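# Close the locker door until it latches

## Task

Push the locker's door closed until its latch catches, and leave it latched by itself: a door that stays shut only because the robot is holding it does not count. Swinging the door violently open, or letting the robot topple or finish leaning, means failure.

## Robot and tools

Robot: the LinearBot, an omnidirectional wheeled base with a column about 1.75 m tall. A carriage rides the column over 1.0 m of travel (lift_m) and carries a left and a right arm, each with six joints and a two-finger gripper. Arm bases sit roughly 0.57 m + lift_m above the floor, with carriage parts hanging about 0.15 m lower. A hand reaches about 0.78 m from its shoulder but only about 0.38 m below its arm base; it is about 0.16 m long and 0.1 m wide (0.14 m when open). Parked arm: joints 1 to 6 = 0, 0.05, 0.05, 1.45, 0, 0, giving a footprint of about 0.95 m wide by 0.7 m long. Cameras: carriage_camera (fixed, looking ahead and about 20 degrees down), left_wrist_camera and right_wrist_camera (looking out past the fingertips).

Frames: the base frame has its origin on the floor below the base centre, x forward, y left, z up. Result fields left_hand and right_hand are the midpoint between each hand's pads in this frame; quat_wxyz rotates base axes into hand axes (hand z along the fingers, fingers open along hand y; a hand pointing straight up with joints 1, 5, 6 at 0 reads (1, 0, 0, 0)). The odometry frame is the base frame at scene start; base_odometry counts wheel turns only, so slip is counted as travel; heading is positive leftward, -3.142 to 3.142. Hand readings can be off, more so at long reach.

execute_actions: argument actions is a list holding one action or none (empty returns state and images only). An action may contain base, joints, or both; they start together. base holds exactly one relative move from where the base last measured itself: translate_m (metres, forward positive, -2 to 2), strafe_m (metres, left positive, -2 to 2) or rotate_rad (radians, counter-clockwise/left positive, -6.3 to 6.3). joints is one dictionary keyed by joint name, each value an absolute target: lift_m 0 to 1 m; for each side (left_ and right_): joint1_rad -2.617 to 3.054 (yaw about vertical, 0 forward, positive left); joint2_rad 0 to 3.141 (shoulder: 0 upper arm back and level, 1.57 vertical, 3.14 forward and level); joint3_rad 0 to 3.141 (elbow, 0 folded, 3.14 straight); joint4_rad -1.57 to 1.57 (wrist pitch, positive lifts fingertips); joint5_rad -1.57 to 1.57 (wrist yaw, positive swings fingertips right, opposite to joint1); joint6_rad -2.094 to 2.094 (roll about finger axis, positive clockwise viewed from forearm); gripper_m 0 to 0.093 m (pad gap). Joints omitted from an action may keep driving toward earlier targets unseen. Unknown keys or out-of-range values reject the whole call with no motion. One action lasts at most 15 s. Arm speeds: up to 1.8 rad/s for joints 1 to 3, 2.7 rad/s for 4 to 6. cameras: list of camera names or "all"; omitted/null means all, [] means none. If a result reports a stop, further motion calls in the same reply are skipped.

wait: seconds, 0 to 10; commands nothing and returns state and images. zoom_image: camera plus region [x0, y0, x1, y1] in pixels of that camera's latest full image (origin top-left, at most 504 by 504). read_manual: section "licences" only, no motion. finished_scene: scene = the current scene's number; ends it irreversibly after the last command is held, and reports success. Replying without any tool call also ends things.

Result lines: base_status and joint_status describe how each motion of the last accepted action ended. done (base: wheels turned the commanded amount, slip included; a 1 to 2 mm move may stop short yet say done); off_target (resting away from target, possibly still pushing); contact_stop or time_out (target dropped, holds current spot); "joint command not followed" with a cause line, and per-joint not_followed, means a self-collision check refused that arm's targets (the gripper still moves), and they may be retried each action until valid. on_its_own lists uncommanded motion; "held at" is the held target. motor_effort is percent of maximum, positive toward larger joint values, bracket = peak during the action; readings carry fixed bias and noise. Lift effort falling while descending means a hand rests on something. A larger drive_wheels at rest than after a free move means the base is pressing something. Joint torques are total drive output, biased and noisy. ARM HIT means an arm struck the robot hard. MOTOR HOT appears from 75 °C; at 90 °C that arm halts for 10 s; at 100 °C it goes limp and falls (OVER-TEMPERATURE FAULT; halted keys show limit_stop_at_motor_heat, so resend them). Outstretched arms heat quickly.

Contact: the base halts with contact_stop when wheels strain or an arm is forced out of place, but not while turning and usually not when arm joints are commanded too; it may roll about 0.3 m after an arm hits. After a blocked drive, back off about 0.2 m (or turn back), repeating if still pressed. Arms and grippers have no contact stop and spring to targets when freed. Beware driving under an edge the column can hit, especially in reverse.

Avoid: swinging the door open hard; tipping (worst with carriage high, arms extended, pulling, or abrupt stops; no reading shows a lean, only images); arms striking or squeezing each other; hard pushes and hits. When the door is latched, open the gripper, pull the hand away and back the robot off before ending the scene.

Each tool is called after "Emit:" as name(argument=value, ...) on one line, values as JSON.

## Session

Emit:
execute_actions(actions=[], cameras=["carriage_camera"])

Scene clock: 0.00 s.
Joint torques (N m, as the arm reports them, + toward a larger angle): no reading
base_odometry: x=+0.000 y=+0.000 heading=+0.000 (m, m, rad; odometry frame)
base_status: not commanded
joint_positions: lift_m=+0.300 left_joint1_rad=+0.012 left_joint2_rad=+0.053 left_joint3_rad=+0.052 left_joint4_rad=+1.502 left_joint5_rad=+0.040 left_joint6_rad=-0.033 left_gripper_m=+0.095 right_joint1_rad=-0.020 right_joint2_rad=+0.079 right_joint3_rad=+0.024 right_joint4_rad=+1.426 right_joint5_rad=+0.022 right_joint6_rad=+0.023 right_gripper_m=+0.095
joint_status: not commanded
motor_effort: lift_m=+15 drive_wheels=+2 (%)
left_hand: x=+0.2934 y=+0.3118 z=+1.3252 quat_wxyz=(+0.999, +0.019, +0.036, -0.011) (m; base frame)
right_hand: x=+0.3280 y=-0.3232 z=+1.3147 quat_wxyz=(+0.995, +0.013, +0.099, +0.001) (m; base frame)
pictures: carriage_camera
camera_calibration (this result's frames):
carriage_camera: T_world_to_cam=[[0.0476695, -0.998415, 0.0299341, -0.0440565], [-0.299029, -0.0428582, -0.953281, 1.30029], [0.953053, 0.0364913, -0.300598, 0.224199], [0, 0, 0, 1]] pos_world=[0.177251, 0.00355999, 1.30825]
Images, in order (width x height): carriage_camera 504x504.

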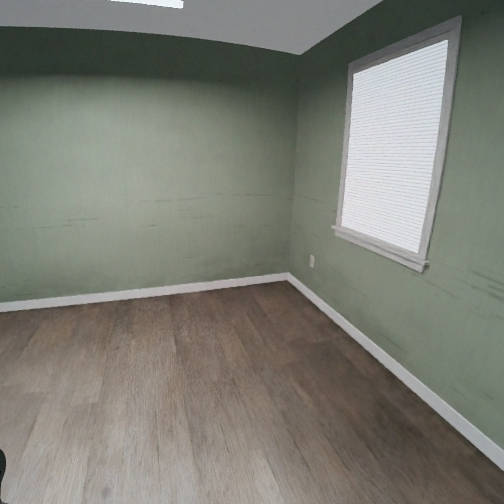

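Emit:
execute_actions(actions=[{"base":{"rotate_rad":1.2}}], cameras=["carriage_camera"])

Scene clock: 4.47 s.
Joint torques (N m, as the arm reports them, + toward a larger angle): left_arm=[-0.28  4.79  7.03 -0.35 -0.05  0.08] | right_arm=[ 0.09  3.54  6.77  0.01 -0.01  0.  ]
base_odometry: x=+0.000 y=+0.000 heading=+1.200 (m, m, rad; odometry frame)
base_status: done
joint_positions: lift_m=+0.300 left_joint1_rad=+0.012 left_joint2_rad=+0.053 left_joint3_rad=+0.052 left_joint4_rad=+1.502 left_joint5_rad=+0.040 left_joint6_rad=-0.033 left_gripper_m=+0.095 right_joint1_rad=-0.020 right_joint2_rad=+0.079 right_joint3_rad=+0.024 right_joint4_rad=+1.425 right_joint5_rad=+0.022 right_joint6_rad=+0.023 right_gripper_m=+0.095
joint_status: not commanded
motor_effort: lift_m=+15(15) drive_wheels=+3(9) (%)
left_hand: x=+0.2934 y=+0.3118 z=+1.3252 quat_wxyz=(+0.999, +0.019, +0.036, -0.011) (m; base frame)
right_hand: x=+0.3283 y=-0.3232 z=+1.3146 quat_wxyz=(+0.995, +0.013, +0.100, +0.001) (m; base frame)
pictures: carriage_camera
camera_calibration (this result's frames):
carriage_camera: T_world_to_cam=[[0.0476695, -0.998415, 0.0299341, -0.0440565], [-0.299029, -0.0428582, -0.953281, 1.30029], [0.953053, 0.0364913, -0.300598, 0.224199], [0, 0, 0, 1]] pos_world=[0.177251, 0.00355999, 1.30825]
Images, in order (width x height): carriage_camera 504x504.

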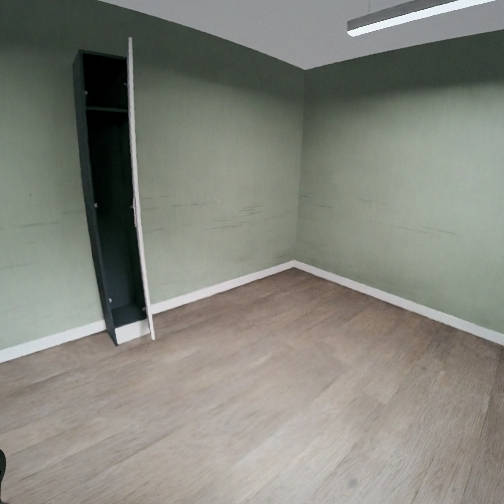

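Emit:
execute_actions(actions=[{"base":{"rotate_rad":0.73}}], cameras=["carriage_camera"])

Scene clock: 10.97 s.
Joint torques (N m, as the arm reports them, + toward a larger angle): left_arm=[-0.23  4.9   6.97 -0.31 -0.03  0.08] | right_arm=[ 0.    3.59  6.76 -0.01 -0.02  0.03]
base_odometry: x=+0.000 y=+0.000 heading=+1.929 (m, m, rad; odometry frame)
base_status: done
joint_positions: lift_m=+0.300 left_joint1_rad=+0.012 left_joint2_rad=+0.053 left_joint3_rad=+0.052 left_joint4_rad=+1.502 left_joint5_rad=+0.040 left_joint6_rad=-0.033 left_gripper_m=+0.095 right_joint1_rad=-0.020 right_joint2_rad=+0.079 right_joint3_rad=+0.024 right_joint4_rad=+1.425 right_joint5_rad=+0.022 right_joint6_rad=+0.023 right_gripper_m=+0.095
joint_status: not commanded
motor_effort: lift_m=+15(15) drive_wheels=+4(6) (%)
left_hand: x=+0.2934 y=+0.3118 z=+1.3252 quat_wxyz=(+0.999, +0.019, +0.036, -0.011) (m; base frame)
right_hand: x=+0.3284 y=-0.3233 z=+1.3146 quat_wxyz=(+0.995, +0.013, +0.100, +0.001) (m; base frame)
pictures: carriage_camera
camera_calibration (this result's frames):
carriage_camera: T_world_to_cam=[[0.0476695, -0.998415, 0.0299341, -0.0440565], [-0.299029, -0.0428582, -0.953281, 1.30029], [0.953053, 0.0364913, -0.300598, 0.224199], [0, 0, 0, 1]] pos_world=[0.177251, 0.00355999, 1.30825]
Images, in order (width x height): carriage_camera 504x504.

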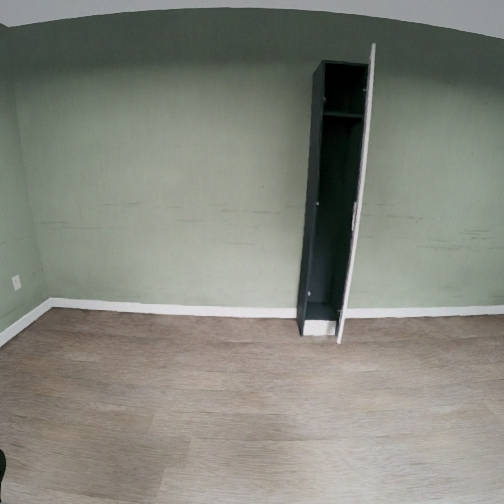

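Emit:
execute_actions(actions=[{"base":{"rotate_rad":-0.1},"joints":{"right_joint2_rad":1.5,"right_joint3_rad":1.5,"right_joint4_rad":0,"right_gripper_m":0}}], cameras=[])

Emit:
execute_actions(actions=[{"base":{"strafe_m":-0.5}}], cameras=[])

Emit:
execute_actions(actions=[{"base":{"translate_m":0.8}}], cameras=["carriage_camera"])

Scene clock: 16.87 s.
Joint torques (N m, as the arm reports them, + toward a larger angle): left_arm=[-0.23  4.76  6.83 -0.32 -0.04  0.07] | right_arm=[ 0.06 -7.   10.02  2.39 -0.03 -0.02]
base_odometry: x=+0.000 y=+0.000 heading=+1.830 (m, m, rad; odometry frame)
base_status: done
joint_positions: lift_m=+0.300 left_joint1_rad=+0.012 left_joint2_rad=+0.053 left_joint3_rad=+0.052 left_joint4_rad=+1.502 left_joint5_rad=+0.040 left_joint6_rad=-0.033 left_gripper_m=+0.095 right_joint1_rad=-0.020 right_joint2_rad=+1.496 right_joint3_rad=+1.484 right_joint4_rad=+0.008 right_joint5_rad=+0.022 right_joint6_rad=+0.023 right_gripper_m=+0.001
joint_status: all done
motor_effort: lift_m=+15(15) drive_wheels=-2(3) (%)
left_hand: x=+0.2934 y=+0.3118 z=+1.3252 quat_wxyz=(+0.999, +0.019, +0.036, -0.011) (m; base frame)
right_hand: x=+0.7661 y=-0.3318 z=+1.3257 quat_wxyz=(+0.706, +0.023, +0.708, -0.007) (m; base frame)
pictures: none
No camera images: the call's "cameras" was empty. Leave "cameras" out to get every camera's image.

Scene clock: 19.97 s.
Joint torques (N m, as the arm reports them, + toward a larger angle): left_arm=[-0.3   4.8   6.94 -0.33 -0.01  0.09] | right_arm=[-0.07 -7.02  9.79  2.32  0.01  0.02]
base_odometry: x=+0.483 y=+0.128 heading=+1.830 (m, m, rad; odometry frame)
base_status: done
joint_positions: lift_m=+0.300 left_joint1_rad=+0.012 left_joint2_rad=+0.053 left_joint3_rad=+0.052 left_joint4_rad=+1.502 left_joint5_rad=+0.040 left_joint6_rad=-0.033 left_gripper_m=+0.095 right_joint1_rad=-0.020 right_joint2_rad=+1.496 right_joint3_rad=+1.484 right_joint4_rad=+0.008 right_joint5_rad=+0.021 right_joint6_rad=+0.023 right_gripper_m=+0.001
joint_status: not commanded
motor_effort: lift_m=+15(15) drive_wheels=-3(13) (%)
left_hand: x=+0.2934 y=+0.3118 z=+1.3252 quat_wxyz=(+0.999, +0.019, +0.036, -0.011) (m; base frame)
right_hand: x=+0.7662 y=-0.3317 z=+1.3257 quat_wxyz=(+0.706, +0.022, +0.708, -0.006) (m; base frame)
pictures: none
No camera images: the call's "cameras" was empty. Leave "cameras" out to get every camera's image.

Scene clock: 23.83 s.
Joint torques (N m, as the arm reports them, + toward a larger angle): left_arm=[-0.26  4.68  7.06 -0.32 -0.02  0.09] | right_arm=[ 0.07 -6.95  9.94  2.39 -0.01  0.02]
base_odometry: x=+0.279 y=+0.902 heading=+1.830 (m, m, rad; odometry frame)
base_status: done
joint_positions: lift_m=+0.300 left_joint1_rad=+0.012 left_joint2_rad=+0.053 left_joint3_rad=+0.052 left_joint4_rad=+1.502 left_joint5_rad=+0.040 left_joint6_rad=-0.033 left_gripper_m=+0.095 right_joint1_rad=-0.020 right_joint2_rad=+1.496 right_joint3_rad=+1.484 right_joint4_rad=+0.007 right_joint5_rad=+0.021 right_joint6_rad=+0.023 right_gripper_m=+0.001
joint_status: not commanded
motor_effort: lift_m=+15(15) drive_wheels=-3(10) (%)
left_hand: x=+0.2934 y=+0.3118 z=+1.3252 quat_wxyz=(+0.999, +0.019, +0.036, -0.011) (m; base frame)
right_hand: x=+0.7662 y=-0.3317 z=+1.3254 quat_wxyz=(+0.705, +0.022, +0.709, -0.006) (m; base frame)
pictures: carriage_camera
camera_calibration (this result's frames):
carriage_camera: T_world_to_cam=[[0.0476695, -0.998415, 0.0299341, -0.0440566], [-0.299029, -0.0428582, -0.953281, 1.30029], [0.953053, 0.0364913, -0.300598, 0.224199], [0, 0, 0, 1]] pos_world=[0.177251, 0.00355999, 1.30825]
Images, in order (width x height): carriage_camera 504x504.

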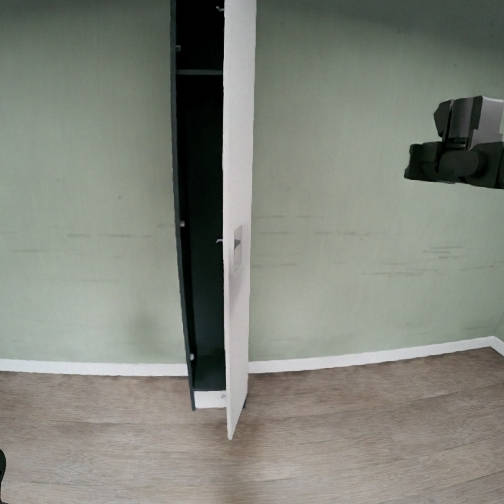

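Emit:
execute_actions(actions=[{"base":{"translate_m":0.39}}], cameras=[])

Emit:
execute_actions(actions=[{"base":{"strafe_m":0.43},"joints":{"right_joint1_rad":-0.02}}], cameras=["carriage_camera"])

Scene clock: 28.63 s.
Joint torques (N m, as the arm reports them, + toward a larger angle): left_arm=[-0.29  4.87  6.89 -0.26 -0.04  0.08] | right_arm=[ 0.1  -6.94  9.87  2.37 -0.04  0.02]
base_odometry: x=+0.179 y=+1.279 heading=+1.829 (m, m, rad; odometry frame)
base_status: done
joint_positions: lift_m=+0.300 left_joint1_rad=+0.012 left_joint2_rad=+0.053 left_joint3_rad=+0.052 left_joint4_rad=+1.502 left_joint5_rad=+0.040 left_joint6_rad=-0.033 left_gripper_m=+0.095 right_joint1_rad=-0.020 right_joint2_rad=+1.496 right_joint3_rad=+1.484 right_joint4_rad=+0.007 right_joint5_rad=+0.021 right_joint6_rad=+0.023 right_gripper_m=+0.001
joint_status: not commanded
motor_effort: lift_m=+15(15) drive_wheels=-2(9) (%)
left_hand: x=+0.2934 y=+0.3118 z=+1.3252 quat_wxyz=(+0.999, +0.019, +0.036, -0.011) (m; base frame)
right_hand: x=+0.7662 y=-0.3317 z=+1.3254 quat_wxyz=(+0.705, +0.022, +0.709, -0.006) (m; base frame)
pictures: none
No camera images: the call's "cameras" was empty. Leave "cameras" out to get every camera's image.

Scene clock: 31.53 s.
Joint torques (N m, as the arm reports them, + toward a larger angle): left_arm=[-0.29  4.84  6.92 -0.32 -0.03  0.07] | right_arm=[ 0.65 -7.09  9.9   2.36 -0.05  0.07]
base_odometry: x=-0.237 y=+1.169 heading=+1.829 (m, m, rad; odometry frame)
base_status: done
joint_positions: lift_m=+0.300 left_joint1_rad=+0.012 left_joint2_rad=+0.053 left_joint3_rad=+0.052 left_joint4_rad=+1.502 left_joint5_rad=+0.040 left_joint6_rad=-0.033 left_gripper_m=+0.095 right_joint1_rad=-0.026 right_joint2_rad=+1.496 right_joint3_rad=+1.484 right_joint4_rad=+0.007 right_joint5_rad=+0.026 right_joint6_rad=+0.016 right_gripper_m=+0.001
joint_status: all done
motor_effort: lift_m=+15(15) drive_wheels=-1(8) (%)
left_hand: x=+0.2934 y=+0.3118 z=+1.3252 quat_wxyz=(+0.999, +0.019, +0.036, -0.011) (m; base frame)
right_hand: x=+0.7660 y=-0.3358 z=+1.3255 quat_wxyz=(+0.705, +0.024, +0.708, -0.013) (m; base frame)
pictures: carriage_camera
camera_calibration (this result's frames):
carriage_camera: T_world_to_cam=[[0.0476695, -0.998415, 0.0299341, -0.0440566], [-0.299029, -0.0428582, -0.953281, 1.30029], [0.953053, 0.0364913, -0.300598, 0.224199], [0, 0, 0, 1]] pos_world=[0.177251, 0.00355999, 1.30825]
Images, in order (width x height): carriage_camera 504x504.

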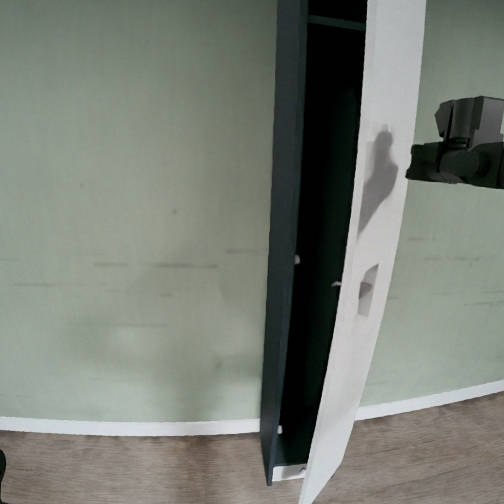

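Emit:
execute_actions(actions=[{"base":{"strafe_m":0.08},"joints":{"right_joint1_rad":-0.02}}], cameras=["carriage_camera"])

Scene clock: 35.13 s.
Joint torques (N m, as the arm reports them, + toward a larger angle): left_arm=[-0.16  4.72  6.99 -0.3   0.02  0.08] | right_arm=[ 0.54 -6.96  9.86  2.34 -0.04  0.06]
base_odometry: x=-0.311 y=+1.150 heading=+1.828 (m, m, rad; odometry frame)
base_status: strafe_m contact_stop (by the wheels' count: +0.076 of +0.080)
joint_positions: lift_m=+0.300 left_joint1_rad=+0.012 left_joint2_rad=+0.053 left_joint3_rad=+0.052 left_joint4_rad=+1.502 left_joint5_rad=+0.040 left_joint6_rad=-0.033 left_gripper_m=+0.095 right_joint1_rad=-0.024 right_joint2_rad=+1.496 right_joint3_rad=+1.484 right_joint4_rad=+0.007 right_joint5_rad=+0.026 right_joint6_rad=+0.017 right_gripper_m=+0.001
joint_status: all done
motor_effort: lift_m=+15(15) drive_wheels=-1(12) (%)
left_hand: x=+0.2934 y=+0.3118 z=+1.3252 quat_wxyz=(+0.999, +0.019, +0.036, -0.011) (m; base frame)
right_hand: x=+0.7660 y=-0.3350 z=+1.3254 quat_wxyz=(+0.705, +0.024, +0.709, -0.012) (m; base frame)
pictures: carriage_camera
camera_calibration (this result's frames):
carriage_camera: T_world_to_cam=[[0.0476695, -0.998415, 0.0299341, -0.0440566], [-0.299029, -0.0428582, -0.953281, 1.30029], [0.953053, 0.0364913, -0.300598, 0.224199], [0, 0, 0, 1]] pos_world=[0.177251, 0.00355999, 1.30825]
Images, in order (width x height): carriage_camera 504x504.

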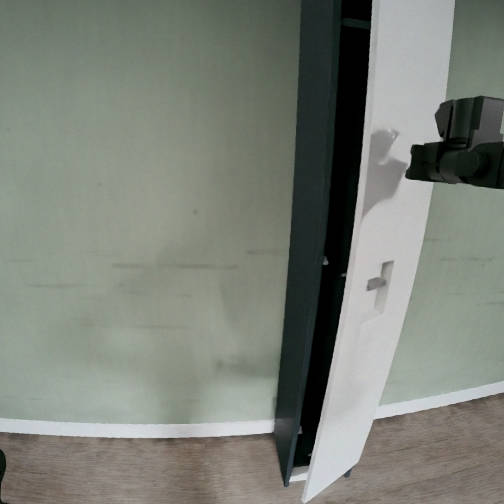

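Emit:
execute_actions(actions=[{"base":{"translate_m":0.1},"joints":{"right_joint1_rad":-0.02}}], cameras=["carriage_camera"])

Scene clock: 38.63 s.
Joint torques (N m, as the arm reports them, + toward a larger angle): left_arm=[-0.27  4.89  6.87 -0.3  -0.03  0.07] | right_arm=[-0.25 -1.29  9.58  3.5   0.14  0.09]
base_odometry: x=-0.336 y=+1.247 heading=+1.829 (m, m, rad; odometry frame)
base_status: done
joint_positions: lift_m=+0.300 left_joint1_rad=+0.012 left_joint2_rad=+0.053 left_joint3_rad=+0.052 left_joint4_rad=+1.501 left_joint5_rad=+0.040 left_joint6_rad=-0.033 left_gripper_m=+0.095 right_joint1_rad=-0.016 right_joint2_rad=+1.429 right_joint3_rad=+1.485 right_joint4_rad=-0.096 right_joint5_rad=+0.008 right_joint6_rad=+0.017 right_gripper_m=+0.001
joint_status: all done
motor_effort: lift_m=+15(15) drive_wheels=+4(10) (%)
left_hand: x=+0.2937 y=+0.3118 z=+1.3252 quat_wxyz=(+0.999, +0.019, +0.036, -0.011) (m; base frame)
right_hand: x=+0.7442 y=-0.3272 z=+1.3315 quat_wxyz=(+0.693, +0.015, +0.721, -0.002) (m; base frame)
pictures: carriage_camera
camera_calibration (this result's frames):
carriage_camera: T_world_to_cam=[[0.0476695, -0.998415, 0.0299341, -0.0440566], [-0.299029, -0.0428582, -0.953281, 1.30029], [0.953053, 0.0364913, -0.300598, 0.224199], [0, 0, 0, 1]] pos_world=[0.177251, 0.00355999, 1.30825]
Images, in order (width x height): carriage_camera 504x504.

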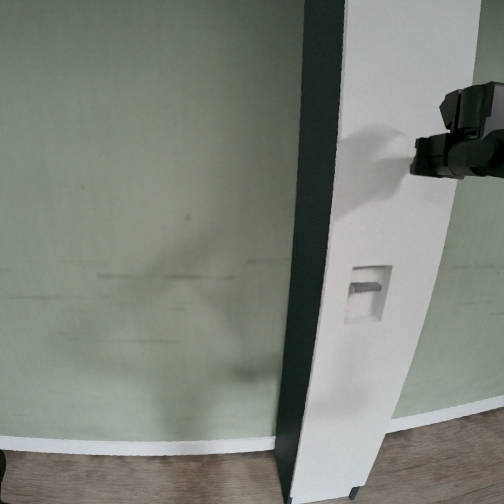

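Emit:
execute_actions(actions=[{"base":{"translate_m":-0.5},"joints":{"right_joint2_rad":0.05,"right_joint3_rad":0.05,"right_joint4_rad":1.45}}], cameras=[])

Emit:
execute_actions(actions=[{"base":{"strafe_m":0.1}}], cameras=["carriage_camera","right_wrist_camera"])

Scene clock: 45.17 s.
Joint torques (N m, as the arm reports them, + toward a larger angle): left_arm=[-0.23  4.71  6.92 -0.31 -0.02  0.08] | right_arm=[-0.28  3.18  5.17 -0.22 -0.02  0.06]
base_odometry: x=-0.209 y=+0.763 heading=+1.829 (m, m, rad; odometry frame)
base_status: done
joint_positions: lift_m=+0.300 left_joint1_rad=+0.012 left_joint2_rad=+0.053 left_joint3_rad=+0.052 left_joint4_rad=+1.501 left_joint5_rad=+0.040 left_joint6_rad=-0.033 left_gripper_m=+0.095 right_joint1_rad=-0.016 right_joint2_rad=+0.062 right_joint3_rad=+0.069 right_joint4_rad=+1.449 right_joint5_rad=+0.017 right_joint6_rad=+0.017 right_gripper_m=+0.001
joint_status: all done
motor_effort: lift_m=+15(15) drive_wheels=-1(11) (%)
left_hand: x=+0.2937 y=+0.3118 z=+1.3252 quat_wxyz=(+0.999, +0.019, +0.036, -0.011) (m; base frame)
right_hand: x=+0.3039 y=-0.3218 z=+1.3286 quat_wxyz=(+0.998, +0.009, +0.057, +0.000) (m; base frame)
pictures: none
No camera images: the call's "cameras" was empty. Leave "cameras" out to get every camera's image.

Scene clock: 46.83 s.
Joint torques (N m, as the arm reports them, + toward a larger angle): left_arm=[-0.11  4.85  6.96 -0.26 -0.03  0.08] | right_arm=[-0.4   3.21  5.09 -0.16  0.    0.03]
base_odometry: x=-0.306 y=+0.738 heading=+1.829 (m, m, rad; odometry frame)
base_status: done
joint_positions: lift_m=+0.300 left_joint1_rad=+0.012 left_joint2_rad=+0.053 left_joint3_rad=+0.052 left_joint4_rad=+1.501 left_joint5_rad=+0.040 left_joint6_rad=-0.033 left_gripper_m=+0.095 right_joint1_rad=-0.016 right_joint2_rad=+0.062 right_joint3_rad=+0.069 right_joint4_rad=+1.449 right_joint5_rad=+0.018 right_joint6_rad=+0.017 right_gripper_m=+0.001
joint_status: not commanded
motor_effort: lift_m=+15(15) drive_wheels=+1(6) (%)
left_hand: x=+0.2937 y=+0.3118 z=+1.3252 quat_wxyz=(+0.999, +0.019, +0.036, -0.011) (m; base frame)
right_hand: x=+0.3039 y=-0.3220 z=+1.3286 quat_wxyz=(+0.998, +0.010, +0.057, +0.000) (m; base frame)
pictures: carriage_camera, right_wrist_camera
camera_calibration (this result's frames):
carriage_camera: T_world_to_cam=[[0.0476695, -0.998415, 0.0299341, -0.0440565], [-0.299029, -0.0428582, -0.953281, 1.30029], [0.953053, 0.0364913, -0.300598, 0.224199], [0, 0, 0, 1]] pos_world=[0.177251, 0.00355999, 1.30825]
right_wrist_camera: T_world_to_cam=[[0.063269, -0.997776, -0.0209567, -0.312488], [0.708795, 0.0597076, -0.702884, 0.735486], [0.702572, 0.0296167, 0.710996, -1.02588], [0, 0, 0, 1]] pos_world=[0.219214, -0.325324, 1.23981]
Images, in order (width x height): carriage_camera 504x504, right_wrist_camera 504x504.

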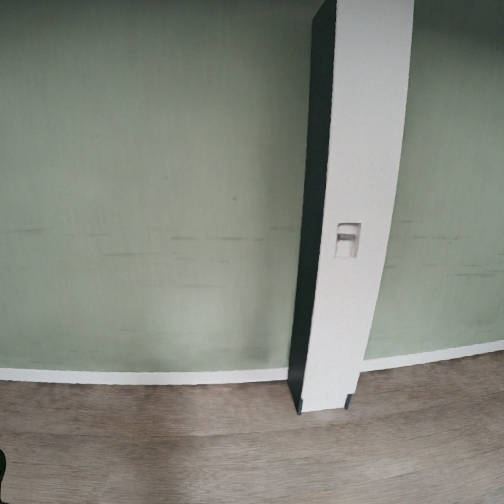

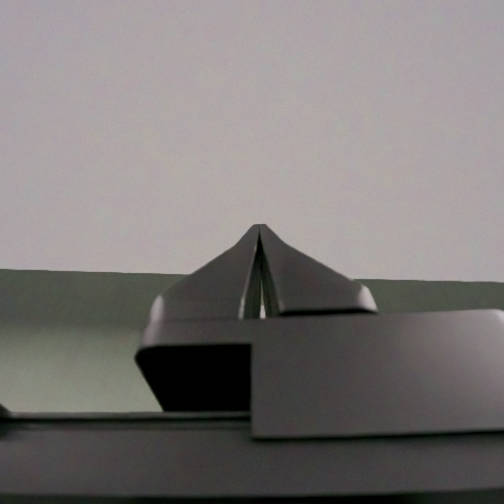

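Emit:
execute_actions(actions=[{"base":{"strafe_m":-0.03},"joints":{"right_joint2_rad":1.5,"right_joint3_rad":1.5,"right_joint4_rad":0}}], cameras=[])

Emit:
execute_actions(actions=[{"base":{"translate_m":0.5},"joints":{"right_joint1_rad":-0.02}}], cameras=["carriage_camera"])

Emit:
execute_actions(actions=[{"base":{"translate_m":-0.6},"joints":{"right_joint2_rad":0.05,"right_joint3_rad":0.05,"right_joint4_rad":1.45}}], cameras=["carriage_camera"])

Scene clock: 54.40 s.
Joint torques (N m, as the arm reports them, + toward a larger angle): left_arm=[-0.25  4.72  6.81 -0.3  -0.04  0.08] | right_arm=[-0.33 -6.98 10.32  2.33  0.01  0.03]
base_odometry: x=-0.277 y=+0.745 heading=+1.829 (m, m, rad; odometry frame)
base_status: done
joint_positions: lift_m=+0.300 left_joint1_rad=+0.012 left_joint2_rad=+0.053 left_joint3_rad=+0.052 left_joint4_rad=+1.501 left_joint5_rad=+0.040 left_joint6_rad=-0.033 left_gripper_m=+0.095 right_joint1_rad=-0.016 right_joint2_rad=+1.497 right_joint3_rad=+1.479 right_joint4_rad=+0.007 right_joint5_rad=+0.019 right_joint6_rad=+0.017 right_gripper_m=+0.001
joint_status: all done
motor_effort: lift_m=+15(15) drive_wheels=+0(7) (%)
left_hand: x=+0.2937 y=+0.3118 z=+1.3252 quat_wxyz=(+0.999, +0.019, +0.036, -0.011) (m; base frame)
right_hand: x=+0.7668 y=-0.3295 z=+1.3224 quat_wxyz=(+0.703, +0.019, +0.711, -0.006) (m; base frame)
pictures: none
No camera images: the call's "cameras" was empty. Leave "cameras" out to get every camera's image.

Scene clock: 57.57 s.
Joint torques (N m, as the arm reports them, + toward a larger angle): left_arm=[-0.3   4.86  7.07 -0.29 -0.03  0.07] | right_arm=[-0.13  0.29  9.98  4.13 -0.03  0.04]
base_odometry: x=-0.404 y=+1.227 heading=+1.829 (m, m, rad; odometry frame)
base_status: translate_m contact_stop (by the wheels' count: +0.498 of +0.500)
joint_positions: lift_m=+0.300 left_joint1_rad=+0.012 left_joint2_rad=+0.053 left_joint3_rad=+0.052 left_joint4_rad=+1.500 left_joint5_rad=+0.041 left_joint6_rad=-0.033 left_gripper_m=+0.095 right_joint1_rad=-0.016 right_joint2_rad=+1.407 right_joint3_rad=+1.481 right_joint4_rad=-0.150 right_joint5_rad=+0.021 right_joint6_rad=+0.017 right_gripper_m=+0.001
joint_status: all done
motor_effort: lift_m=+15(15) drive_wheels=+4(7) (%)
left_hand: x=+0.2940 y=+0.3117 z=+1.3251 quat_wxyz=(+0.999, +0.019, +0.037, -0.011) (m; base frame)
right_hand: x=+0.7366 y=-0.3296 z=+1.3259 quat_wxyz=(+0.679, +0.019, +0.733, -0.007) (m; base frame)
pictures: carriage_camera
camera_calibration (this result's frames):
carriage_camera: T_world_to_cam=[[0.0476695, -0.998415, 0.0299341, -0.0440565], [-0.299029, -0.0428582, -0.953281, 1.30029], [0.953053, 0.0364913, -0.300598, 0.224199], [0, 0, 0, 1]] pos_world=[0.177251, 0.00355999, 1.30825]
Images, in order (width x height): carriage_camera 504x504.

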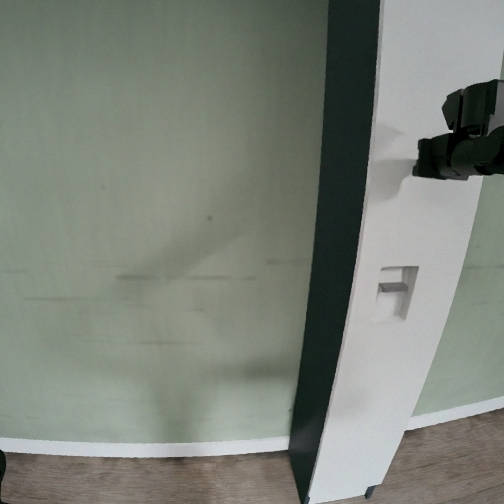

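not run: a stop came earlier in this reply.

Emit:
execute_actions(actions=[{"base":{"translate_m":-0.6},"joints":{"right_joint2_rad":0.05,"right_joint3_rad":0.05,"right_joint4_rad":1.45}}], cameras=["carriage_camera"])

Emit:
finished_scene(scene=2)

Scene clock: 63.47 s.
Joint torques (N m, as the arm reports them, + toward a larger angle): left_arm=[-0.23  4.75  6.96 -0.29 -0.04  0.08] | right_arm=[-0.17  3.09  4.98 -0.21 -0.07  0.07]
base_odometry: x=-0.251 y=+0.647 heading=+1.829 (m, m, rad; odometry frame)
base_status: done
joint_positions: lift_m=+0.300 left_joint1_rad=+0.012 left_joint2_rad=+0.053 left_joint3_rad=+0.052 left_joint4_rad=+1.500 left_joint5_rad=+0.041 left_joint6_rad=-0.033 left_gripper_m=+0.095 right_joint1_rad=-0.016 right_joint2_rad=+0.062 right_joint3_rad=+0.069 right_joint4_rad=+1.450 right_joint5_rad=+0.022 right_joint6_rad=+0.017 right_gripper_m=+0.001
joint_status: all done
motor_effort: lift_m=+15(15) drive_wheels=+0(9) (%)
left_hand: x=+0.2940 y=+0.3117 z=+1.3251 quat_wxyz=(+0.999, +0.019, +0.037, -0.011) (m; base frame)
right_hand: x=+0.3034 y=-0.3228 z=+1.3288 quat_wxyz=(+0.998, +0.012, +0.057, +0.000) (m; base frame)
pictures: carriage_camera
camera_calibration (this result's frames):
carriage_camera: T_world_to_cam=[[0.0476695, -0.998415, 0.0299341, -0.0440565], [-0.299029, -0.0428582, -0.953281, 1.30029], [0.953053, 0.0364913, -0.300598, 0.224199], [0, 0, 0, 1]] pos_world=[0.177251, 0.00355999, 1.30825]
Images, in order (width x height): carriage_camera 504x504.

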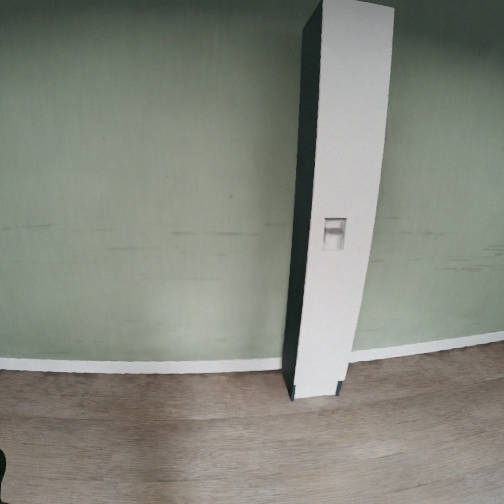

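The scene is finished: the task was done.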